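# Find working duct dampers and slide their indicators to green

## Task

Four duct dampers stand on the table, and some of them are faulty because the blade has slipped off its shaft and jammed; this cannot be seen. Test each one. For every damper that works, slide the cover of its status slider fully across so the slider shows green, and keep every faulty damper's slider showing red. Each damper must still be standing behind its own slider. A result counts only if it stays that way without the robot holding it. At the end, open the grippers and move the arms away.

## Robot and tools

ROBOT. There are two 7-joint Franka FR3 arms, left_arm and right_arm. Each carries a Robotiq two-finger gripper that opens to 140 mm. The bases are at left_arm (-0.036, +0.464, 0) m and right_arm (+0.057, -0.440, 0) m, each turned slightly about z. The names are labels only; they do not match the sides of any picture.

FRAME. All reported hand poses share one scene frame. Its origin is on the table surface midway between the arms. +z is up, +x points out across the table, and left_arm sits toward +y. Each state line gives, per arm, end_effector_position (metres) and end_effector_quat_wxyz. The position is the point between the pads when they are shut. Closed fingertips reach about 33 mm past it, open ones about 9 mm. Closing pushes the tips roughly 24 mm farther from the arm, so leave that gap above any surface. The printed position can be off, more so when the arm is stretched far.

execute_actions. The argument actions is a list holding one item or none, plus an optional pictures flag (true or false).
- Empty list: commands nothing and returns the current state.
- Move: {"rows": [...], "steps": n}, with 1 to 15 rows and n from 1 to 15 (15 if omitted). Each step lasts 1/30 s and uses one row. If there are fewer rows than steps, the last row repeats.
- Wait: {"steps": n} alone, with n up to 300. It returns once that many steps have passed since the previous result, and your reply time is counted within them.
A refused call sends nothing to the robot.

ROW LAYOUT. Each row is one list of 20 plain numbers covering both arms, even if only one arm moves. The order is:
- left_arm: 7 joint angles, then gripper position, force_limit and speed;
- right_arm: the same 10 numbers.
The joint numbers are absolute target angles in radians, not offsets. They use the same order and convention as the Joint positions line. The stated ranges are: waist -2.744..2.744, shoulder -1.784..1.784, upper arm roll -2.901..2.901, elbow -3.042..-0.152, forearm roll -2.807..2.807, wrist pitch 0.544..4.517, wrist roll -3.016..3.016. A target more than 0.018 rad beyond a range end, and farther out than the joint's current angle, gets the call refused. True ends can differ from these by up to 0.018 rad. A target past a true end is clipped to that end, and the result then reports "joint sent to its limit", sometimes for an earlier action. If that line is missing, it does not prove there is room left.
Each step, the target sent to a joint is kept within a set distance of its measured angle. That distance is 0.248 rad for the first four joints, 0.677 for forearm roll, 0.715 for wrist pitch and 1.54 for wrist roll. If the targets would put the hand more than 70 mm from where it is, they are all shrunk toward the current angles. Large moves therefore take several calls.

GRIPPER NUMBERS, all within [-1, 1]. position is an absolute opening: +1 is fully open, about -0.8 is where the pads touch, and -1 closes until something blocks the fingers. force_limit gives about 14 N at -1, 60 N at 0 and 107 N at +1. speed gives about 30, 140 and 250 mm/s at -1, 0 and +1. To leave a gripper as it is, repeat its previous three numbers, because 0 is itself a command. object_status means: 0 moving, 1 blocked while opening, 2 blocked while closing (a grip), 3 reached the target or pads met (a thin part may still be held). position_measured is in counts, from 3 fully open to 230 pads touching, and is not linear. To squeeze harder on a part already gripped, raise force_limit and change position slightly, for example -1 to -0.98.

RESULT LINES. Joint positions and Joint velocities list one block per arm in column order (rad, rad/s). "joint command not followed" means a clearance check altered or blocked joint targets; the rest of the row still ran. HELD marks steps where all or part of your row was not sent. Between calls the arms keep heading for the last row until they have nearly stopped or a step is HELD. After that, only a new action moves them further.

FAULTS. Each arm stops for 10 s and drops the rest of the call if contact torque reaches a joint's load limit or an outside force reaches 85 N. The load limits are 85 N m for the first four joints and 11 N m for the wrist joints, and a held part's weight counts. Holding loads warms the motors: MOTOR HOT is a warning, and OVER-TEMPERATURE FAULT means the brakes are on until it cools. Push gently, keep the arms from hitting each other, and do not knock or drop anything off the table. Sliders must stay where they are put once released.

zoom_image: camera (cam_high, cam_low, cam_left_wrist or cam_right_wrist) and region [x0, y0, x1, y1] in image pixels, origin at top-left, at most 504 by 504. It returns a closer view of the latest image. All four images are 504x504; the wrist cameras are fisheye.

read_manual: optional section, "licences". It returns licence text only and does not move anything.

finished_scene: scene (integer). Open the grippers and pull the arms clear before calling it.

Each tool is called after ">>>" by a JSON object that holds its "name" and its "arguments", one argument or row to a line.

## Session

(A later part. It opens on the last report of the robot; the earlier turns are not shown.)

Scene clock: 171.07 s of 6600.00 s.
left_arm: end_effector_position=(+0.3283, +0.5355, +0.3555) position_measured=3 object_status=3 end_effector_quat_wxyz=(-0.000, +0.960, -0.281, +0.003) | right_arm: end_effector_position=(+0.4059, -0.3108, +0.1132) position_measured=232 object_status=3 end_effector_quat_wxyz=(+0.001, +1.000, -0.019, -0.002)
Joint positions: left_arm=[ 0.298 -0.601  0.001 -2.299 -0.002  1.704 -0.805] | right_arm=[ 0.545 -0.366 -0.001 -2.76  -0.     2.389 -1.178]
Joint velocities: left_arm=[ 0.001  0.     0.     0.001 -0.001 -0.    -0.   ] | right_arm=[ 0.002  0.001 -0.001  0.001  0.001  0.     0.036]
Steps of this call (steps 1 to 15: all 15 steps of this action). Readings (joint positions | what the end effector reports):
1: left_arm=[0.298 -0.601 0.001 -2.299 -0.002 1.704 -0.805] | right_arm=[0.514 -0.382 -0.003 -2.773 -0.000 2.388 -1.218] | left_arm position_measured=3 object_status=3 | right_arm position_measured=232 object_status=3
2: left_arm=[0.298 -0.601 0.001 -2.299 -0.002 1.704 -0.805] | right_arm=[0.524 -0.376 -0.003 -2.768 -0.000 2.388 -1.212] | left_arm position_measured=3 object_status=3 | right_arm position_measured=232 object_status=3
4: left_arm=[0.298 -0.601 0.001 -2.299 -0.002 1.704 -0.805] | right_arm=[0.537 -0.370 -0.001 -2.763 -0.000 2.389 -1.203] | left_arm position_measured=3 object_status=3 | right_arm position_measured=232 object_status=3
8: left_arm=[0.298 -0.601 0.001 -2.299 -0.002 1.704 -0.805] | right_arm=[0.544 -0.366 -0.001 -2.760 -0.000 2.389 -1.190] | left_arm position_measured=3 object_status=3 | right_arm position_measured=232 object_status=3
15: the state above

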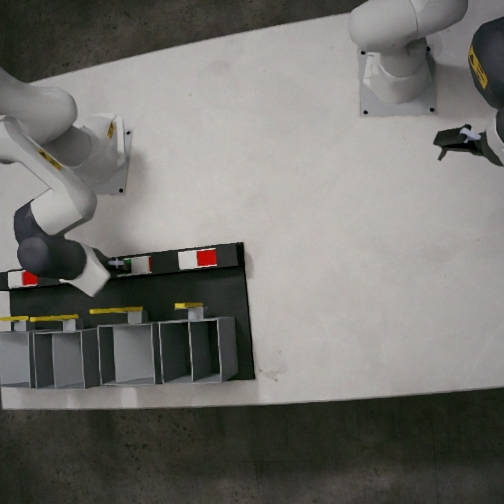

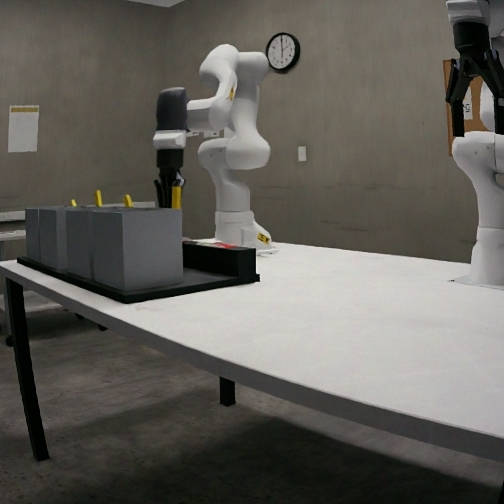

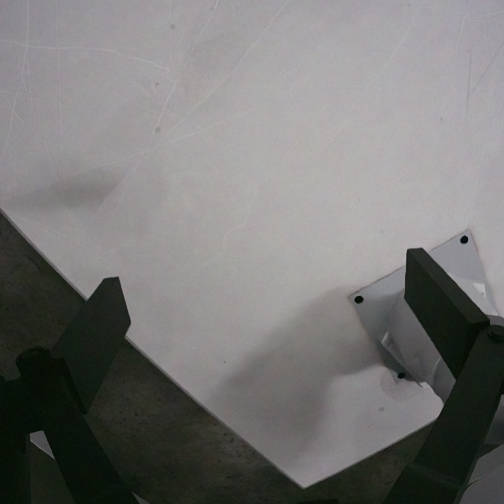

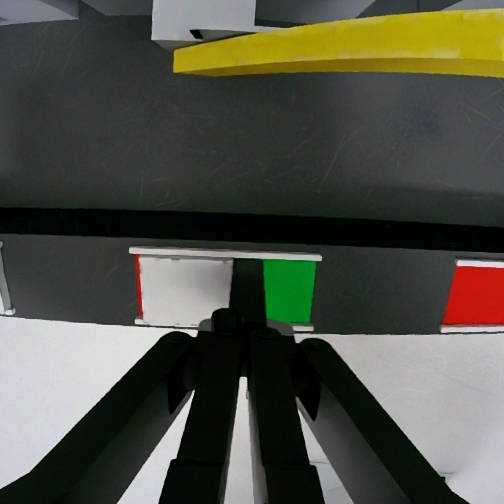

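>>> {"name": "execute_actions", "arguments": {
  "actions": [
    {"rows":[[0.3,-0.6,0,-2.3,0,1.7,-0.8,1,0,0,0.563,-0.36,0,-2.753,0,2.393,-1.15,-1,-0.3,0]]}
  ],
  "pictures": false
}}

>>> {"name": "execute_actions", "arguments": {
  "actions": [
    {"rows":[[0.3,-0.6,0,-2.3,0,1.7,-0.8,1,0,0,0.55,-0.41,0,-2.71,0,2.3,-1.15,-1,-0.3,0]]}
  ],
  "pictures": false
}}

>>> {"name": "execute_actions", "arguments": {
  "actions": [
    {"rows":[[0.3,-0.6,0,-2.3,0,1.7,-0.8,1,0,0,0.8,-0.23,0,-2.535,0,2.305,-0.91,-1,-0.3,0]]}
  ],
  "pictures": false
}}

>>> {"name": "execute_actions", "arguments": {
  "actions": [
    {"steps":15}
  ],
  "pictures": false
}}

>>> {"name": "execute_actions", "arguments": {
  "actions": [
    {"rows":[[0.3,-0.6,0,-2.3,0,1.7,-0.8,1,0,0,0.8,-0.182,0,-2.578,0,2.396,-0.91,-1,-0.3,0]]}
  ],
  "pictures": false
}}

>>> {"name": "execute_actions", "arguments": {
  "actions": [
    {"steps":15}
  ]
}}

Scene clock: 180.37 s of 6600.00 s.
left_arm: end_effector_position=(+0.3283, +0.5355, +0.3555) position_measured=3 object_status=3 end_effector_quat_wxyz=(-0.000, +0.960, -0.281, +0.003) | right_arm: end_effector_position=(+0.4055, -0.3064, +0.1133) position_measured=232 object_status=3 end_effector_quat_wxyz=(+0.001, +1.000, -0.022, -0.002)
Joint positions: left_arm=[ 0.298 -0.601  0.001 -2.299 -0.002  1.704 -0.805] | right_arm=[ 0.558 -0.362 -0.001 -2.756 -0.003  2.39  -1.157]
Joint velocities: left_arm=[-0.001 -0.001  0.     0.    -0.     0.    -0.001] | right_arm=[-0.    -0.001  0.001  0.    -0.     0.     0.006]
Steps of this call (steps 1 to 15: the robot went on to your last target; steps 16 to 90: nothing new was sent; then 5.80 s passed at rest; steps 91 to 105: all 15 steps of this action). Readings (joint positions | what the end effector reports):
91: left_arm=[0.298 -0.601 0.001 -2.299 -0.002 1.704 -0.805] | right_arm=[0.548 -0.365 -0.002 -2.759 -0.000 2.389 -1.166] | left_arm position_measured=3 object_status=3 | right_arm position_measured=232 object_status=3
92: left_arm=[0.298 -0.601 0.001 -2.299 -0.002 1.704 -0.805] | right_arm=[0.552 -0.364 -0.001 -2.757 -0.000 2.389 -1.164] | left_arm position_measured=3 object_status=3 | right_arm position_measured=232 object_status=3
94: left_arm=[0.298 -0.601 0.001 -2.299 -0.002 1.704 -0.805] | right_arm=[0.557 -0.362 -0.001 -2.756 -0.001 2.390 -1.162] | left_arm position_measured=3 object_status=3 | right_arm position_measured=232 object_status=3
98: left_arm=[0.298 -0.601 0.001 -2.299 -0.002 1.704 -0.805] | right_arm=[0.557 -0.362 -0.001 -2.756 -0.002 2.390 -1.160] | left_arm position_measured=3 object_status=3 | right_arm position_measured=232 object_status=3
105: the state above

Scene clock: 180.87 s of 6600.00 s.
left_arm: end_effector_position=(+0.3283, +0.5355, +0.3555) position_measured=3 object_status=3 end_effector_quat_wxyz=(-0.000, +0.960, -0.281, +0.003) | right_arm: end_effector_position=(+0.4129, -0.3058, +0.1425) position_measured=232 object_status=3 end_effector_quat_wxyz=(-0.001, +1.000, -0.027, +0.003)
Joint positions: left_arm=[ 0.298 -0.601  0.001 -2.299 -0.002  1.704 -0.805] | right_arm=[ 0.552 -0.409 -0.001 -2.712 -0.002  2.308 -1.154]
Joint velocities: left_arm=[ 0.    -0.001  0.001 -0.001 -0.001  0.001 -0.   ] | right_arm=[-0.001 -0.001 -0.002 -0.     0.    -0.029  0.002]
Steps of this call (steps 1 to 15: all 15 steps of this action). Readings (joint positions | what the end effector reports):
1: left_arm=[0.298 -0.601 0.001 -2.299 -0.002 1.704 -0.805] | right_arm=[0.556 -0.368 -0.001 -2.750 -0.003 2.373 -1.157] | left_arm position_measured=3 object_status=3 | right_arm position_measured=232 object_status=3
2: left_arm=[0.298 -0.601 0.001 -2.299 -0.002 1.704 -0.805] | right_arm=[0.555 -0.380 -0.001 -2.739 -0.003 2.360 -1.157] | left_arm position_measured=3 object_status=3 | right_arm position_measured=232 object_status=3
4: left_arm=[0.298 -0.601 0.001 -2.299 -0.002 1.704 -0.805] | right_arm=[0.553 -0.399 -0.001 -2.721 -0.002 2.343 -1.156] | left_arm position_measured=3 object_status=3 | right_arm position_measured=232 object_status=3
8: left_arm=[0.298 -0.601 0.001 -2.299 -0.002 1.704 -0.805] | right_arm=[0.552 -0.409 -0.001 -2.712 -0.002 2.323 -1.155] | left_arm position_measured=3 object_status=3 | right_arm position_measured=232 object_status=3
15: the state above

Scene clock: 181.37 s of 6600.00 s.
left_arm: end_effector_position=(+0.3283, +0.5355, +0.3555) position_measured=3 object_status=3 end_effector_quat_wxyz=(-0.000, +0.960, -0.281, +0.003) | right_arm: end_effector_position=(+0.4141, -0.1904, +0.1445) position_measured=232 object_status=3 end_effector_quat_wxyz=(+0.001, +1.000, +0.003, +0.000)
Joint positions: left_arm=[ 0.298 -0.601  0.001 -2.299 -0.002  1.704 -0.805] | right_arm=[ 0.798 -0.232  0.002 -2.538 -0.002  2.306 -0.965]
Joint velocities: left_arm=[-0.001 -0.001  0.001 -0.    -0.001 -0.001  0.   ] | right_arm=[-0.     0.001 -0.008  0.006  0.001 -0.     0.172]
Steps of this call (steps 1 to 15: all 15 steps of this action). Readings (joint positions | what the end effector reports):
1: left_arm=[0.298 -0.601 0.001 -2.299 -0.002 1.704 -0.805] | right_arm=[0.584 -0.386 -0.012 -2.687 -0.002 2.304 -1.140] | left_arm position_measured=3 object_status=3 | right_arm position_measured=232 object_status=3
2: left_arm=[0.298 -0.601 0.001 -2.299 -0.002 1.704 -0.805] | right_arm=[0.628 -0.351 -0.012 -2.652 -0.002 2.305 -1.124] | left_arm position_measured=3 object_status=3 | right_arm position_measured=232 object_status=3
4: left_arm=[0.298 -0.601 0.001 -2.299 -0.002 1.704 -0.805] | right_arm=[0.714 -0.290 -0.007 -2.592 -0.002 2.306 -1.087] | left_arm position_measured=3 object_status=3 | right_arm position_measured=232 object_status=3
8: left_arm=[0.298 -0.601 0.001 -2.299 -0.002 1.704 -0.805] | right_arm=[0.790 -0.239 0.005 -2.547 -0.002 2.306 -1.025] | left_arm position_measured=3 object_status=3 | right_arm position_measured=232 object_status=3
15: the state above

Scene clock: 181.87 s of 6600.00 s.
left_arm: end_effector_position=(+0.3283, +0.5355, +0.3555) position_measured=3 object_status=3 end_effector_quat_wxyz=(-0.000, +0.960, -0.281, +0.003) | right_arm: end_effector_position=(+0.4143, -0.1904, +0.1446) position_measured=232 object_status=3 end_effector_quat_wxyz=(+0.001, +1.000, -0.018, +0.001)
Joint positions: left_arm=[ 0.298 -0.601  0.001 -2.299 -0.002  1.704 -0.805] | right_arm=[ 0.798 -0.231  0.002 -2.537 -0.002  2.306 -0.923]
Joint velocities: left_arm=[ 0.     0.001 -0.001 -0.002  0.001 -0.    -0.001] | right_arm=[ 0.001  0.     0.    -0.     0.    -0.     0.032]
Steps of this call (steps 1 to 15: the robot went on to your last target). Readings (joint positions | what the end effector reports):
1: left_arm=[0.298 -0.601 0.001 -2.299 -0.002 1.704 -0.805] | right_arm=[0.798 -0.232 0.002 -2.538 -0.002 2.306 -0.960] | left_arm position_measured=3 object_status=3 | right_arm position_measured=232 object_status=3
2: left_arm=[0.298 -0.601 0.001 -2.299 -0.002 1.704 -0.805] | right_arm=[0.798 -0.232 0.002 -2.538 -0.002 2.306 -0.955] | left_arm position_measured=3 object_status=3 | right_arm position_measured=232 object_status=3
4: left_arm=[0.298 -0.601 0.001 -2.299 -0.002 1.704 -0.805] | right_arm=[0.798 -0.232 0.002 -2.538 -0.002 2.306 -0.947] | left_arm position_measured=3 object_status=3 | right_arm position_measured=232 object_status=3
8: left_arm=[0.298 -0.601 0.001 -2.299 -0.002 1.704 -0.805] | right_arm=[0.798 -0.231 0.002 -2.538 -0.002 2.306 -0.935] | left_arm position_measured=3 object_status=3 | right_arm position_measured=232 object_status=3
15: the state above

Scene clock: 182.37 s of 6600.00 s.
left_arm: end_effector_position=(+0.3283, +0.5355, +0.3555) position_measured=3 object_status=3 end_effector_quat_wxyz=(-0.000, +0.960, -0.281, +0.003) | right_arm: end_effector_position=(+0.4104, -0.1930, +0.1139) position_measured=232 object_status=3 end_effector_quat_wxyz=(+0.003, +1.000, -0.022, -0.002)
Joint positions: left_arm=[ 0.298 -0.601  0.001 -2.299 -0.002  1.704 -0.805] | right_arm=[ 0.798 -0.182  0.001 -2.577 -0.002  2.388 -0.915]
Joint velocities: left_arm=[-0.    -0.001 -0.002  0.001  0.002 -0.     0.001] | right_arm=[ 0.001  0.001  0.001 -0.001  0.001  0.028  0.007]
Steps of this call (steps 1 to 15: all 15 steps of this action). Readings (joint positions | what the end effector reports):
1: left_arm=[0.298 -0.601 0.001 -2.299 -0.002 1.704 -0.805] | right_arm=[0.798 -0.226 0.002 -2.543 -0.002 2.322 -0.922] | left_arm position_measured=3 object_status=3 | right_arm position_measured=232 object_status=3
2: left_arm=[0.298 -0.601 0.001 -2.299 -0.002 1.704 -0.805] | right_arm=[0.798 -0.214 0.002 -2.551 -0.002 2.336 -0.921] | left_arm position_measured=3 object_status=3 | right_arm position_measured=232 object_status=3
4: left_arm=[0.298 -0.601 0.001 -2.299 -0.002 1.704 -0.805] | right_arm=[0.798 -0.193 0.002 -2.567 -0.002 2.353 -0.920] | left_arm position_measured=3 object_status=3 | right_arm position_measured=232 object_status=3
8: left_arm=[0.298 -0.601 0.001 -2.299 -0.002 1.704 -0.805] | right_arm=[0.798 -0.182 0.001 -2.577 -0.002 2.373 -0.918] | left_arm position_measured=3 object_status=3 | right_arm position_measured=232 object_status=3
15: the state above

Scene clock: 182.87 s of 6600.00 s.
left_arm: end_effector_position=(+0.3283, +0.5355, +0.3555) position_measured=3 object_status=3 end_effector_quat_wxyz=(-0.000, +0.960, -0.281, +0.003) | right_arm: end_effector_position=(+0.4116, -0.1922, +0.1143) position_measured=232 object_status=3 end_effector_quat_wxyz=(+0.001, +1.000, -0.023, -0.000)
Joint positions: left_arm=[ 0.298 -0.601  0.001 -2.299 -0.002  1.704 -0.805] | right_arm=[ 0.798 -0.182  0.001 -2.577 -0.002  2.392 -0.914]
Joint velocities: left_arm=[ 0.001  0.    -0.     0.    -0.    -0.001  0.   ] | right_arm=[-0.001 -0.    -0.    -0.001 -0.     0.001  0.001]
Steps of this call (steps 1 to 15: the robot went on to your last target). Readings (joint positions | what the end effector reports):
1: left_arm=[0.298 -0.601 0.001 -2.299 -0.002 1.704 -0.805] | right_arm=[0.798 -0.182 0.001 -2.577 -0.002 2.389 -0.915] | left_arm position_measured=3 object_status=3 | right_arm position_measured=232 object_status=3
2: left_arm=[0.298 -0.601 0.001 -2.299 -0.002 1.704 -0.805] | right_arm=[0.798 -0.182 0.001 -2.577 -0.002 2.390 -0.915] | left_arm position_measured=3 object_status=3 | right_arm position_measured=232 object_status=3
4: left_arm=[0.298 -0.601 0.001 -2.299 -0.002 1.704 -0.805] | right_arm=[0.798 -0.182 0.001 -2.577 -0.002 2.391 -0.915] | left_arm position_measured=3 object_status=3 | right_arm position_measured=232 object_status=3
8: left_arm=[0.298 -0.601 0.001 -2.299 -0.002 1.704 -0.805] | right_arm=[0.798 -0.182 0.001 -2.577 -0.002 2.392 -0.914] | left_arm position_measured=3 object_status=3 | right_arm position_measured=232 object_status=3
15: the state above
All arms were judged still, so your last target was given up. Only a new action makes them travel on or press farther. Fingers that are still opening or closing keep moving.

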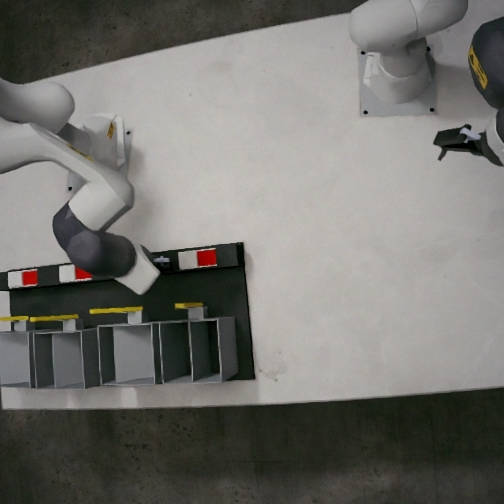

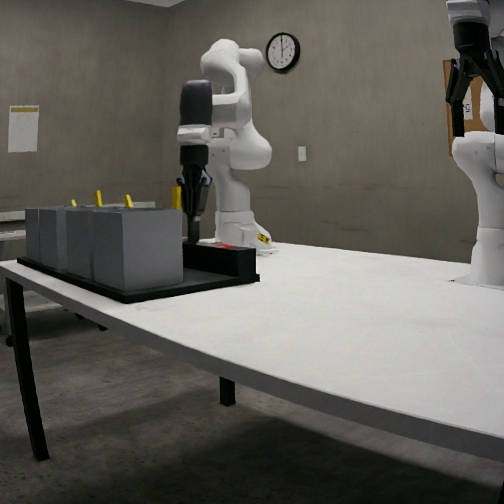

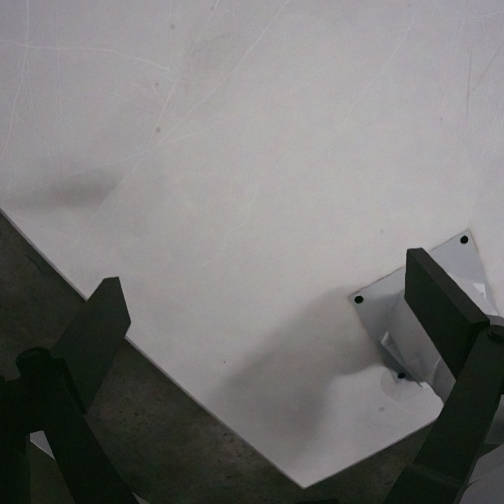

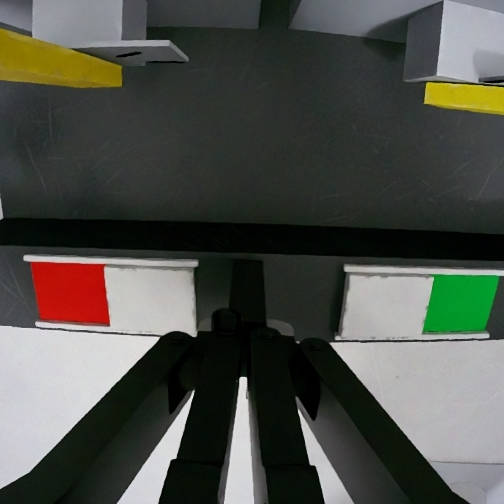

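>>> {"name": "execute_actions", "arguments": {
  "actions": [
    {"rows":[[0.3,-0.6,0,-2.3,0,1.7,-0.8,1,0,0,0.812,-0.203,0,-2.602,0,2.399,-0.91,-1,-0.3,0]],"steps":12}
  ],
  "pictures": false
}}

>>> {"name": "execute_actions", "arguments": {
  "actions": [
    {"rows":[[0.3,-0.6,0,-2.3,0,1.7,-0.8,1,0,0,0.834,-0.183,0,-2.579,0,2.396,-0.89,-1,-0.3,0]],"steps":8}
  ],
  "pictures": false
}}

>>> {"name": "execute_actions", "arguments": {
  "actions": [
    {"rows":[[0.3,-0.6,0,-2.3,0,1.7,-0.8,1,0,0,0.856,-0.162,0,-2.556,0,2.393,-0.87,-1,-0.3,0]],"steps":8}
  ],
  "pictures": false
}}

>>> {"name": "execute_actions", "arguments": {
  "actions": [
    {"rows":[[0.3,-0.6,0,-2.3,0,1.7,-0.8,1,0,0,0.878,-0.14,0,-2.531,0,2.391,-0.85,-1,-0.3,0]],"steps":8}
  ],
  "pictures": false
}}

>>> {"name": "execute_actions", "arguments": {
  "actions": [
    {"rows":[[0.3,-0.6,0,-2.3,0,1.7,-0.8,1,0,0,0.899,-0.117,0,-2.505,0,2.388,-0.83,-1,-0.3,0]],"steps":8}
  ],
  "pictures": false
}}

>>> {"name": "execute_actions", "arguments": {
  "actions": [
    {"rows":[[0.3,-0.6,0,-2.3,0,1.7,-0.8,1,0,0,0.92,-0.094,0,-2.478,0,2.384,-0.81,-1,-0.3,0]],"steps":8}
  ],
  "pictures": false
}}

>>> {"name": "execute_actions", "arguments": {
  "actions": [
    {"rows":[[0.3,-0.6,0,-2.3,0,1.7,-0.8,1,0,0,0.9395,-0.07,0,-2.451,0,2.381,-0.79,-1,-0.3,0]]}
  ]
}}

Scene clock: 191.57 s of 6600.00 s.
left_arm: end_effector_position=(+0.3283, +0.5355, +0.3555) position_measured=3 object_status=3 end_effector_quat_wxyz=(-0.000, +0.960, -0.281, +0.003) | right_arm: end_effector_position=(+0.4030, -0.1926, +0.1136) position_measured=232 object_status=3 end_effector_quat_wxyz=(+0.001, +1.000, -0.017, -0.001)
Joint positions: left_arm=[ 0.298 -0.601  0.001 -2.299 -0.002  1.704 -0.805] | right_arm=[ 0.81  -0.201  0.    -2.599 -0.002  2.395 -0.913]
Joint velocities: left_arm=[-0.001 -0.001 -0.001  0.001 -0.    -0.     0.001] | right_arm=[ 0.    -0.001  0.    -0.002 -0.     0.002 -0.002]
Steps of this call (steps 1 to 90: nothing new was sent; then 5.30 s passed at rest; steps 91 to 102: all 12 steps of this action). Readings (joint positions | what the end effector reports):
91: left_arm=[0.298 -0.601 0.001 -2.299 -0.002 1.704 -0.805] | right_arm=[0.801 -0.186 0.000 -2.582 -0.002 2.394 -0.913] | left_arm position_measured=3 object_status=3 | right_arm position_measured=232 object_status=3
92: left_arm=[0.298 -0.601 0.001 -2.299 -0.002 1.704 -0.805] | right_arm=[0.804 -0.192 0.000 -2.588 -0.002 2.394 -0.913] | left_arm position_measured=3 object_status=3 | right_arm position_measured=232 object_status=3
94: left_arm=[0.298 -0.601 0.001 -2.299 -0.002 1.704 -0.805] | right_arm=[0.808 -0.198 0.000 -2.595 -0.002 2.394 -0.913] | left_arm position_measured=3 object_status=3 | right_arm position_measured=232 object_status=3
98: left_arm=[0.298 -0.601 0.001 -2.299 -0.002 1.704 -0.805] | right_arm=[0.810 -0.201 0.000 -2.599 -0.002 2.395 -0.913] | left_arm position_measured=3 object_status=3 | right_arm position_measured=232 object_status=3
102: the state above

Scene clock: 191.83 s of 6600.00 s.
left_arm: end_effector_position=(+0.3283, +0.5355, +0.3555) position_measured=3 object_status=3 end_effector_quat_wxyz=(-0.000, +0.960, -0.281, +0.003) | right_arm: end_effector_position=(+0.4022, -0.1819, +0.1135) position_measured=232 object_status=3 end_effector_quat_wxyz=(+0.001, +1.000, -0.013, -0.001)
Joint positions: left_arm=[ 0.298 -0.601  0.001 -2.299 -0.002  1.704 -0.805] | right_arm=[ 0.832 -0.185 -0.    -2.582 -0.002  2.395 -0.902]
Joint velocities: left_arm=[ 0.     0.002  0.001  0.     0.001 -0.001  0.   ] | right_arm=[ 0.007  0.006 -0.     0.01  -0.     0.     0.029]
Steps of this call (steps 1 to 8: all 8 steps of this action). Readings (joint positions | what the end effector reports):
1: left_arm=[0.298 -0.601 0.001 -2.299 -0.002 1.704 -0.805] | right_arm=[0.815 -0.198 -0.001 -2.595 -0.002 2.395 -0.911] | left_arm position_measured=3 object_status=3 | right_arm position_measured=232 object_status=3
2: left_arm=[0.298 -0.601 0.001 -2.299 -0.002 1.704 -0.805] | right_arm=[0.820 -0.193 -0.001 -2.590 -0.002 2.395 -0.910] | left_arm position_measured=3 object_status=3 | right_arm position_measured=232 object_status=3
4: left_arm=[0.298 -0.601 0.001 -2.299 -0.002 1.704 -0.805] | right_arm=[0.828 -0.188 -0.000 -2.585 -0.002 2.395 -0.906] | left_arm position_measured=3 object_status=3 | right_arm position_measured=232 object_status=3
8: the state above

Scene clock: 192.10 s of 6600.00 s.
left_arm: end_effector_position=(+0.3283, +0.5355, +0.3555) position_measured=3 object_status=3 end_effector_quat_wxyz=(-0.000, +0.960, -0.281, +0.003) | right_arm: end_effector_position=(+0.4025, -0.1700, +0.1136) position_measured=232 object_status=3 end_effector_quat_wxyz=(+0.001, +1.000, -0.010, -0.000)
Joint positions: left_arm=[ 0.298 -0.601  0.001 -2.299 -0.002  1.704 -0.805] | right_arm=[ 0.854 -0.164 -0.    -2.56  -0.002  2.394 -0.885]
Joint velocities: left_arm=[ 0.    -0.001 -0.001 -0.001  0.     0.    -0.001] | right_arm=[ 0.004  0.009  0.001  0.008 -0.001 -0.004  0.04 ]
Steps of this call (steps 1 to 8: all 8 steps of this action). Readings (joint positions | what the end effector reports):
1: left_arm=[0.298 -0.601 0.001 -2.299 -0.002 1.704 -0.805] | right_arm=[0.837 -0.180 -0.002 -2.577 -0.002 2.394 -0.899] | left_arm position_measured=3 object_status=3 | right_arm position_measured=232 object_status=3
2: left_arm=[0.298 -0.601 0.001 -2.299 -0.002 1.704 -0.805] | right_arm=[0.842 -0.174 -0.002 -2.570 -0.002 2.394 -0.896] | left_arm position_measured=3 object_status=3 | right_arm position_measured=232 object_status=3
4: left_arm=[0.298 -0.601 0.001 -2.299 -0.002 1.704 -0.805] | right_arm=[0.850 -0.168 -0.001 -2.563 -0.002 2.394 -0.892] | left_arm position_measured=3 object_status=3 | right_arm position_measured=232 object_status=3
8: the state above

Scene clock: 192.37 s of 6600.00 s.
left_arm: end_effector_position=(+0.3283, +0.5355, +0.3555) position_measured=3 object_status=3 end_effector_quat_wxyz=(-0.000, +0.960, -0.281, +0.003) | right_arm: end_effector_position=(+0.4030, -0.1578, +0.1136) position_measured=232 object_status=3 end_effector_quat_wxyz=(+0.001, +1.000, -0.009, +0.000)
Joint positions: left_arm=[ 0.298 -0.601  0.001 -2.299 -0.002  1.704 -0.805] | right_arm=[ 0.875 -0.142 -0.001 -2.535 -0.002  2.393 -0.867]
Joint velocities: left_arm=[-0.    -0.001 -0.001 -0.001 -0.002 -0.001  0.001] | right_arm=[ 0.009  0.009 -0.001  0.009 -0.    -0.002  0.043]
Steps of this call (steps 1 to 8: all 8 steps of this action). Readings (joint positions | what the end effector reports):
1: left_arm=[0.298 -0.601 0.001 -2.299 -0.002 1.704 -0.805] | right_arm=[0.858 -0.159 -0.002 -2.554 -0.002 2.393 -0.882] | left_arm position_measured=3 object_status=3 | right_arm position_measured=232 object_status=3
2: left_arm=[0.298 -0.601 0.001 -2.299 -0.002 1.704 -0.805] | right_arm=[0.864 -0.153 -0.002 -2.547 -0.002 2.393 -0.879] | left_arm position_measured=3 object_status=3 | right_arm position_measured=232 object_status=3
4: left_arm=[0.298 -0.601 0.001 -2.299 -0.002 1.704 -0.805] | right_arm=[0.871 -0.146 -0.001 -2.539 -0.002 2.393 -0.874] | left_arm position_measured=3 object_status=3 | right_arm position_measured=232 object_status=3
8: the state above

Scene clock: 192.63 s of 6600.00 s.
left_arm: end_effector_position=(+0.3283, +0.5355, +0.3555) position_measured=3 object_status=3 end_effector_quat_wxyz=(-0.000, +0.960, -0.281, +0.003) | right_arm: end_effector_position=(+0.4034, -0.1453, +0.1137) position_measured=232 object_status=3 end_effector_quat_wxyz=(+0.000, +1.000, -0.009, +0.000)
Joint positions: left_arm=[ 0.298 -0.601  0.001 -2.299 -0.002  1.704 -0.805] | right_arm=[ 0.896 -0.119 -0.001 -2.509 -0.002  2.39  -0.847]
Joint velocities: left_arm=[ 0.     0.     0.001  0.    -0.    -0.    -0.001] | right_arm=[ 0.006  0.009  0.     0.012  0.002 -0.004  0.045]
Steps of this call (steps 1 to 8: all 8 steps of this action). Readings (joint positions | what the end effector reports):
1: left_arm=[0.298 -0.601 0.001 -2.299 -0.002 1.704 -0.805] | right_arm=[0.879 -0.137 -0.003 -2.529 -0.002 2.391 -0.863] | left_arm position_measured=3 object_status=3 | right_arm position_measured=232 object_status=3
2: left_arm=[0.298 -0.601 0.001 -2.299 -0.002 1.704 -0.805] | right_arm=[0.885 -0.130 -0.002 -2.521 -0.002 2.391 -0.860] | left_arm position_measured=3 object_status=3 | right_arm position_measured=232 object_status=3
4: left_arm=[0.298 -0.601 0.001 -2.299 -0.002 1.704 -0.805] | right_arm=[0.892 -0.123 -0.001 -2.513 -0.002 2.391 -0.855] | left_arm position_measured=3 object_status=3 | right_arm position_measured=232 object_status=3
8: the state above

Scene clock: 192.90 s of 6600.00 s.
left_arm: end_effector_position=(+0.3283, +0.5355, +0.3555) position_measured=3 object_status=3 end_effector_quat_wxyz=(-0.000, +0.960, -0.281, +0.003) | right_arm: end_effector_position=(+0.4035, -0.1325, +0.1139) position_measured=232 object_status=3 end_effector_quat_wxyz=(+0.000, +1.000, -0.008, +0.001)
Joint positions: left_arm=[ 0.298 -0.601  0.001 -2.299 -0.002  1.704 -0.805] | right_arm=[ 0.917 -0.096 -0.001 -2.482 -0.002  2.387 -0.827]
Joint velocities: left_arm=[ 0.001 -0.001 -0.    -0.001  0.001  0.001 -0.002] | right_arm=[ 0.006  0.01   0.     0.01   0.001 -0.008  0.046]
Steps of this call (steps 1 to 8: all 8 steps of this action). Readings (joint positions | what the end effector reports):
1: left_arm=[0.298 -0.601 0.001 -2.299 -0.002 1.704 -0.805] | right_arm=[0.900 -0.113 -0.003 -2.502 -0.002 2.388 -0.844] | left_arm position_measured=3 object_status=3 | right_arm position_measured=232 object_status=3
2: left_arm=[0.298 -0.601 0.001 -2.299 -0.002 1.704 -0.805] | right_arm=[0.906 -0.107 -0.003 -2.495 -0.002 2.388 -0.841] | left_arm position_measured=3 object_status=3 | right_arm position_measured=232 object_status=3
4: left_arm=[0.298 -0.601 0.001 -2.299 -0.002 1.704 -0.805] | right_arm=[0.913 -0.100 -0.002 -2.487 -0.002 2.388 -0.835] | left_arm position_measured=3 object_status=3 | right_arm position_measured=232 object_status=3
8: the state above

Scene clock: 193.40 s of 6600.00 s.
left_arm: end_effector_position=(+0.3283, +0.5355, +0.3555) position_measured=3 object_status=3 end_effector_quat_wxyz=(-0.000, +0.960, -0.281, +0.003) | right_arm: end_effector_position=(+0.4037, -0.1210, +0.1137) position_measured=232 object_status=3 end_effector_quat_wxyz=(+0.001, +1.000, -0.013, -0.000)
Joint positions: left_arm=[ 0.298 -0.601  0.001 -2.299 -0.002  1.704 -0.805] | right_arm=[ 0.935 -0.072 -0.002 -2.454 -0.002  2.381 -0.8  ]
Joint velocities: left_arm=[ 0.     0.    -0.001 -0.001  0.    -0.001  0.   ] | right_arm=[ 0.001 -0.     0.001  0.001 -0.    -0.003  0.022]
Steps of this call (steps 1 to 15: all 15 steps of this action). Readings (joint positions | what the end effector reports):
1: left_arm=[0.298 -0.601 0.001 -2.299 -0.002 1.704 -0.805] | right_arm=[0.921 -0.090 -0.003 -2.475 -0.002 2.385 -0.824] | left_arm position_measured=3 object_status=3 | right_arm position_measured=232 object_status=3
2: left_arm=[0.298 -0.601 0.001 -2.299 -0.002 1.704 -0.805] | right_arm=[0.926 -0.084 -0.003 -2.468 -0.002 2.385 -0.821] | left_arm position_measured=3 object_status=3 | right_arm position_measured=232 object_status=3
4: left_arm=[0.298 -0.601 0.001 -2.299 -0.002 1.704 -0.805] | right_arm=[0.933 -0.076 -0.002 -2.460 -0.002 2.385 -0.815] | left_arm position_measured=3 object_status=3 | right_arm position_measured=232 object_status=3
8: left_arm=[0.298 -0.601 0.001 -2.299 -0.002 1.704 -0.805] | right_arm=[0.935 -0.073 -0.002 -2.455 -0.002 2.382 -0.807] | left_arm position_measured=3 object_status=3 | right_arm position_measured=232 object_status=3
15: the state above

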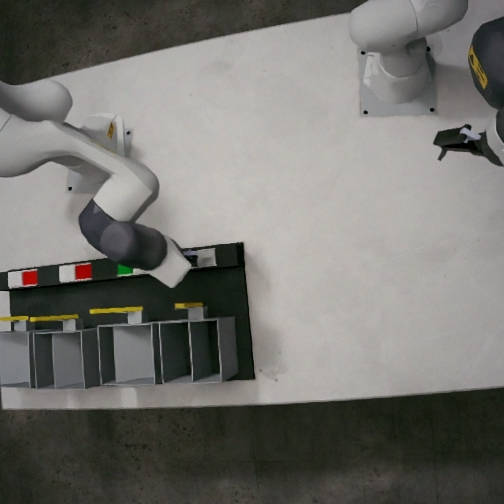

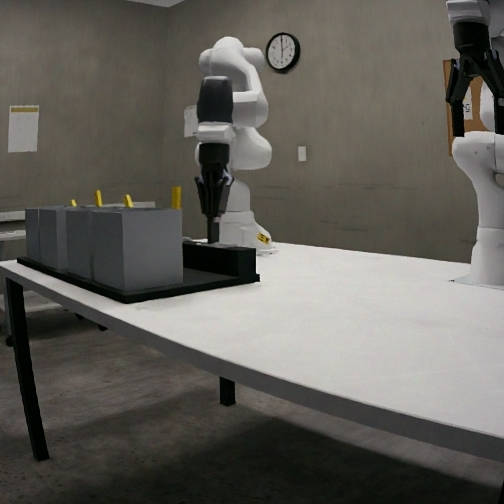

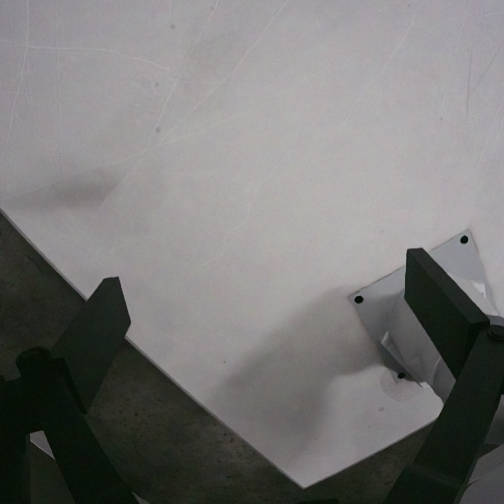

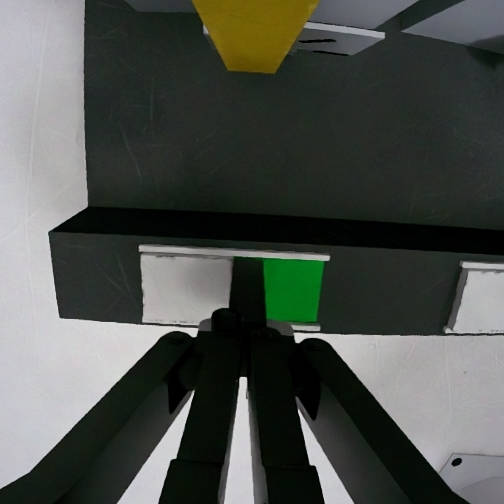

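>>> {"name": "execute_actions", "arguments": {
  "actions": [
    {"rows":[[0.3,-0.6,0,-2.3,0,1.7,-0.8,1,0,0,0.925,-0.125,0,-2.415,0,2.29,-0.8,-1,-0.3,0]],"steps":12}
  ],
  "pictures": false
}}

>>> {"name": "execute_actions", "arguments": {
  "actions": [
    {"rows":[[0.3,-0.6,0,-2.3,0,1.7,-0.8,1,0,0,0.6,-0.426,0,-2.674,0,2.248,-1.3,-1,-0.3,0]]}
  ],
  "pictures": false
}}

>>> {"name": "execute_actions", "arguments": {
  "actions": [
    {"rows":[[0.3,-0.6,0,-2.3,0,1.7,-0.8,1,0,0,-0.3,-0.426,0,-2.674,0,2.248,-2.26,-1,-0.3,0]]}
  ],
  "pictures": false
}}

>>> {"name": "execute_actions", "arguments": {
  "actions": [
    {"steps":12}
  ],
  "pictures": false
}}

>>> {"name": "execute_actions", "arguments": {
  "actions": [
    {"rows":[[0.3,-0.6,0,-2.3,0,1.7,-0.8,1,0,0,-0.525,-0.14,0,-2.475,0,2.335,-2.265,-1,-0.3,0]]}
  ],
  "pictures": false
}}

>>> {"name": "execute_actions", "arguments": {
  "actions": [
    {"steps":30}
  ]
}}

Scene clock: 202.13 s of 6600.00 s.
left_arm: end_effector_position=(+0.3283, +0.5355, +0.3555) position_measured=3 object_status=3 end_effector_quat_wxyz=(-0.000, +0.960, -0.281, +0.003) | right_arm: end_effector_position=(+0.4106, -0.1197, +0.1484) position_measured=232 object_status=3 end_effector_quat_wxyz=(-0.004, +1.000, -0.019, +0.005)
Joint positions: left_arm=[ 0.298 -0.601  0.001 -2.299 -0.002  1.704 -0.805] | right_arm=[ 0.927 -0.126 -0.001 -2.416 -0.002  2.302 -0.796]
Joint velocities: left_arm=[-0.     0.002 -0.001 -0.001  0.001  0.001  0.   ] | right_arm=[ 0.    -0.    -0.002  0.001  0.    -0.053 -0.002]
Steps of this call (steps 1 to 15: the robot went on to your last target; steps 16 to 90: nothing new was sent; then 5.33 s passed at rest; steps 91 to 102: all 12 steps of this action). Readings (joint positions | what the end effector reports):
91: left_arm=[0.298 -0.601 0.001 -2.299 -0.002 1.704 -0.805] | right_arm=[0.934 -0.077 -0.001 -2.449 -0.002 2.364 -0.794] | left_arm position_measured=3 object_status=3 | right_arm position_measured=232 object_status=3
92: left_arm=[0.298 -0.601 0.001 -2.299 -0.002 1.704 -0.805] | right_arm=[0.932 -0.090 -0.001 -2.441 -0.002 2.350 -0.795] | left_arm position_measured=3 object_status=3 | right_arm position_measured=232 object_status=3
94: left_arm=[0.298 -0.601 0.001 -2.299 -0.002 1.704 -0.805] | right_arm=[0.928 -0.112 -0.001 -2.425 -0.002 2.333 -0.795] | left_arm position_measured=3 object_status=3 | right_arm position_measured=232 object_status=3
98: left_arm=[0.298 -0.601 0.001 -2.299 -0.002 1.704 -0.805] | right_arm=[0.927 -0.126 -0.001 -2.416 -0.002 2.313 -0.796] | left_arm position_measured=3 object_status=3 | right_arm position_measured=232 object_status=3
102: the state above

Scene clock: 202.63 s of 6600.00 s.
left_arm: end_effector_position=(+0.3283, +0.5355, +0.3555) position_measured=3 object_status=3 end_effector_quat_wxyz=(-0.000, +0.960, -0.281, +0.003) | right_arm: end_effector_position=(+0.4121, -0.2855, +0.1615) position_measured=232 object_status=3 end_effector_quat_wxyz=(-0.002, +1.000, +0.006, +0.004)
Joint positions: left_arm=[ 0.298 -0.601  0.001 -2.299 -0.002  1.704 -0.805] | right_arm=[ 0.602 -0.424 -0.003 -2.67  -0.001  2.255 -1.171]
Joint velocities: left_arm=[ 0.     0.    -0.001  0.    -0.002  0.001 -0.   ] | right_arm=[-0.012 -0.011  0.016 -0.024  0.002 -0.027 -0.417]
Steps of this call (steps 1 to 15: all 15 steps of this action). Readings (joint positions | what the end effector reports):
1: left_arm=[0.298 -0.601 0.001 -2.299 -0.002 1.704 -0.805] | right_arm=[0.903 -0.149 0.010 -2.444 -0.002 2.302 -0.818] | left_arm position_measured=3 object_status=3 | right_arm position_measured=232 object_status=3
2: left_arm=[0.298 -0.601 0.001 -2.299 -0.002 1.704 -0.805] | right_arm=[0.870 -0.186 0.012 -2.482 -0.002 2.296 -0.842] | left_arm position_measured=3 object_status=3 | right_arm position_measured=232 object_status=3
4: left_arm=[0.298 -0.601 0.001 -2.299 -0.002 1.704 -0.805] | right_arm=[0.788 -0.262 0.010 -2.545 -0.002 2.288 -0.892] | left_arm position_measured=3 object_status=3 | right_arm position_measured=232 object_status=3
8: left_arm=[0.298 -0.601 0.001 -2.299 -0.002 1.704 -0.805] | right_arm=[0.637 -0.393 -0.005 -2.641 -0.001 2.269 -1.025] | left_arm position_measured=3 object_status=3 | right_arm position_measured=232 object_status=3
15: the state above

Scene clock: 203.13 s of 6600.00 s.
left_arm: end_effector_position=(+0.3283, +0.5355, +0.3555) position_measured=3 object_status=3 end_effector_quat_wxyz=(-0.000, +0.960, -0.281, +0.003) | right_arm: end_effector_position=(+0.4107, -0.5960, +0.1612) position_measured=232 object_status=3 end_effector_quat_wxyz=(+0.001, +1.000, -0.024, +0.004)
Joint positions: left_arm=[ 0.298 -0.601  0.001 -2.299 -0.002  1.704 -0.805] | right_arm=[-0.223 -0.424 -0.004 -2.671 -0.001  2.254 -1.938]
Joint velocities: left_arm=[-0.001 -0.    -0.     0.001 -0.     0.001  0.   ] | right_arm=[-1.151  0.    -0.131 -0.     0.    -0.011 -1.05 ]
Steps of this call (steps 1 to 15: all 15 steps of this action). Readings (joint positions | what the end effector reports):
1: left_arm=[0.298 -0.601 0.001 -2.299 -0.002 1.704 -0.805] | right_arm=[0.563 -0.424 0.011 -2.671 -0.001 2.255 -1.248] | left_arm position_measured=3 object_status=3 | right_arm position_measured=232 object_status=3
2: left_arm=[0.298 -0.601 0.001 -2.299 -0.002 1.704 -0.805] | right_arm=[0.510 -0.424 0.012 -2.671 -0.001 2.255 -1.323] | left_arm position_measured=3 object_status=3 | right_arm position_measured=232 object_status=3
4: left_arm=[0.298 -0.601 0.001 -2.299 -0.002 1.704 -0.805] | right_arm=[0.398 -0.424 0.008 -2.671 -0.001 2.255 -1.455] | left_arm position_measured=3 object_status=3 | right_arm position_measured=232 object_status=3
8: left_arm=[0.298 -0.601 0.001 -2.299 -0.002 1.704 -0.805] | right_arm=[0.169 -0.424 0.003 -2.671 -0.001 2.255 -1.670] | left_arm position_measured=3 object_status=3 | right_arm position_measured=232 object_status=3
15: the state above

Scene clock: 203.53 s of 6600.00 s.
left_arm: end_effector_position=(+0.3283, +0.5355, +0.3555) position_measured=3 object_status=3 end_effector_quat_wxyz=(-0.000, +0.960, -0.281, +0.003) | right_arm: end_effector_position=(+0.3972, -0.6212, +0.1609) position_measured=232 object_status=3 end_effector_quat_wxyz=(+0.001, +0.998, +0.056, +0.002)
Joint positions: left_arm=[ 0.298 -0.601  0.001 -2.299 -0.002  1.704 -0.805] | right_arm=[-0.298 -0.425 -0.002 -2.671 -0.001  2.252 -2.171]
Joint velocities: left_arm=[-0.001 -0.001 -0.    -0.001  0.001  0.     0.001] | right_arm=[-0.004  0.     0.004 -0.001 -0.    -0.002 -0.283]
Steps of this call (steps 1 to 12: the robot went on to your last target). Readings (joint positions | what the end effector reports):
1: left_arm=[0.298 -0.601 0.001 -2.299 -0.002 1.704 -0.805] | right_arm=[-0.253 -0.424 -0.007 -2.671 -0.001 2.254 -1.971] | left_arm position_measured=3 object_status=3 | right_arm position_measured=232 object_status=3
2: left_arm=[0.298 -0.601 0.001 -2.299 -0.002 1.704 -0.805] | right_arm=[-0.272 -0.424 -0.008 -2.671 -0.001 2.253 -2.001] | left_arm position_measured=3 object_status=3 | right_arm position_measured=232 object_status=3
4: left_arm=[0.298 -0.601 0.001 -2.299 -0.002 1.704 -0.805] | right_arm=[-0.290 -0.424 -0.007 -2.671 -0.001 2.253 -2.051] | left_arm position_measured=3 object_status=3 | right_arm position_measured=232 object_status=3
8: left_arm=[0.298 -0.601 0.001 -2.299 -0.002 1.704 -0.805] | right_arm=[-0.297 -0.424 -0.003 -2.671 -0.001 2.252 -2.124] | left_arm position_measured=3 object_status=3 | right_arm position_measured=232 object_status=3
12: the state above

Scene clock: 204.03 s of 6600.00 s.
left_arm: end_effector_position=(+0.3283, +0.5355, +0.3555) position_measured=3 object_status=3 end_effector_quat_wxyz=(-0.000, +0.960, -0.281, +0.003) | right_arm: end_effector_position=(+0.4010, -0.7390, +0.1315) position_measured=232 object_status=3 end_effector_quat_wxyz=(-0.003, +1.000, -0.022, -0.004)
Joint positions: left_arm=[ 0.298 -0.601  0.001 -2.299 -0.002  1.704 -0.805] | right_arm=[-0.523 -0.142 -0.002 -2.478 -0.001  2.327 -2.242]
Joint velocities: left_arm=[ 0.001  0.001 -0.002 -0.     0.001 -0.     0.001] | right_arm=[-0.    -0.     0.01   0.012 -0.001  0.032 -0.066]
Steps of this call (steps 1 to 15: all 15 steps of this action). Readings (joint positions | what the end effector reports):
1: left_arm=[0.298 -0.601 0.001 -2.299 -0.002 1.704 -0.805] | right_arm=[-0.325 -0.396 0.009 -2.645 -0.001 2.255 -2.177] | left_arm position_measured=3 object_status=3 | right_arm position_measured=232 object_status=3
2: left_arm=[0.298 -0.601 0.001 -2.299 -0.002 1.704 -0.805] | right_arm=[-0.362 -0.350 0.010 -2.607 -0.001 2.265 -2.182] | left_arm position_measured=3 object_status=3 | right_arm position_measured=232 object_status=3
4: left_arm=[0.298 -0.601 0.001 -2.299 -0.002 1.704 -0.805] | right_arm=[-0.437 -0.253 0.008 -2.541 -0.001 2.286 -2.195] | left_arm position_measured=3 object_status=3 | right_arm position_measured=232 object_status=3
8: left_arm=[0.298 -0.601 0.001 -2.299 -0.002 1.704 -0.805] | right_arm=[-0.514 -0.154 -0.005 -2.491 -0.001 2.311 -2.219] | left_arm position_measured=3 object_status=3 | right_arm position_measured=232 object_status=3
15: the state above

Scene clock: 205.03 s of 6600.00 s.
left_arm: end_effector_position=(+0.3283, +0.5355, +0.3555) position_measured=3 object_status=3 end_effector_quat_wxyz=(-0.000, +0.960, -0.281, +0.003) | right_arm: end_effector_position=(+0.4026, -0.7401, +0.1321) position_measured=232 object_status=3 end_effector_quat_wxyz=(-0.001, +1.000, -0.012, -0.002)
Joint positions: left_arm=[ 0.298 -0.601  0.001 -2.299 -0.002  1.704 -0.805] | right_arm=[-0.523 -0.141 -0.002 -2.477 -0.001  2.332 -2.261]
Joint velocities: left_arm=[-0.001 -0.    -0.001  0.001  0.    -0.    -0.001] | right_arm=[-0.002 -0.001  0.002 -0.    -0.    -0.001 -0.002]
Steps of this call (steps 1 to 30: the robot went on to your last target). Readings (joint positions | what the end effector reports):
1: left_arm=[0.298 -0.601 0.001 -2.299 -0.002 1.704 -0.805] | right_arm=[-0.523 -0.142 -0.002 -2.478 -0.001 2.328 -2.244] | left_arm position_measured=3 object_status=3 | right_arm position_measured=232 object_status=3
2: left_arm=[0.298 -0.601 0.001 -2.299 -0.002 1.704 -0.805] | right_arm=[-0.523 -0.142 -0.002 -2.478 -0.001 2.328 -2.246] | left_arm position_measured=3 object_status=3 | right_arm position_measured=232 object_status=3
4: left_arm=[0.298 -0.601 0.001 -2.299 -0.002 1.704 -0.805] | right_arm=[-0.523 -0.142 -0.002 -2.478 -0.001 2.330 -2.249] | left_arm position_measured=3 object_status=3 | right_arm position_measured=232 object_status=3
8: left_arm=[0.298 -0.601 0.001 -2.299 -0.002 1.704 -0.805] | right_arm=[-0.523 -0.142 -0.002 -2.477 -0.001 2.331 -2.253] | left_arm position_measured=3 object_status=3 | right_arm position_measured=232 object_status=3
30: the state above
All arms were judged still, so your last target was given up. Only a new action makes them travel on or press farther. Fingers that are still opening or closing keep moving.

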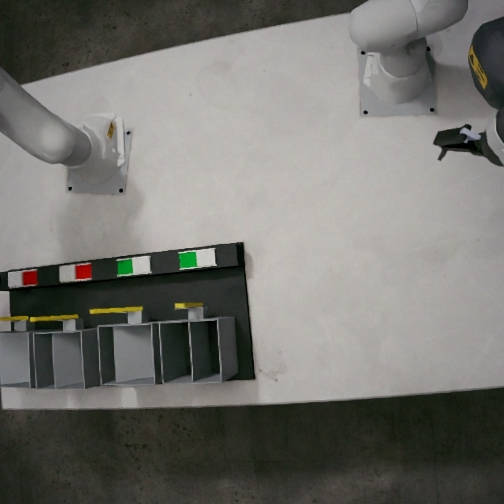

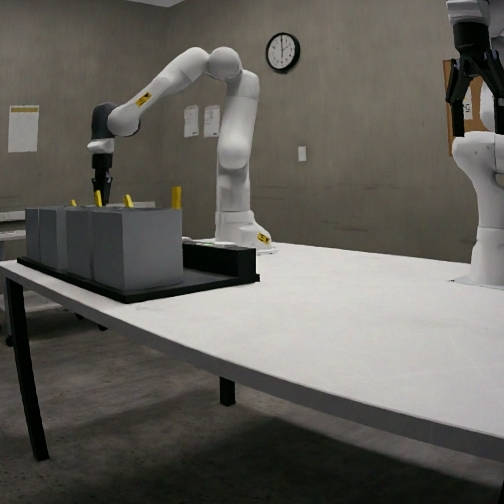

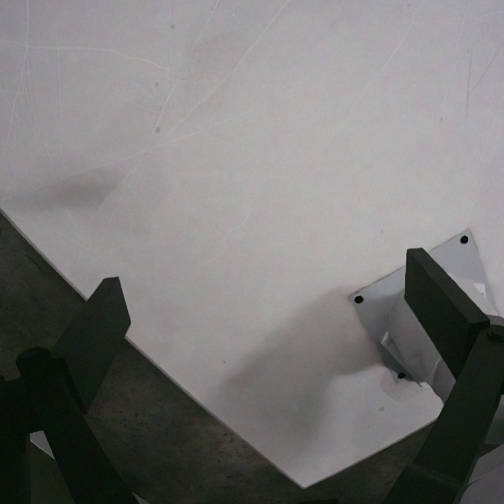

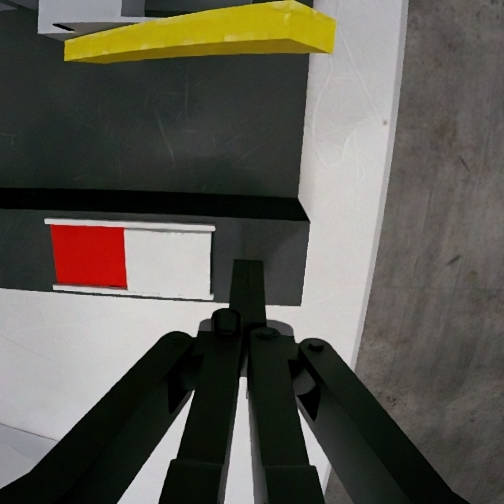

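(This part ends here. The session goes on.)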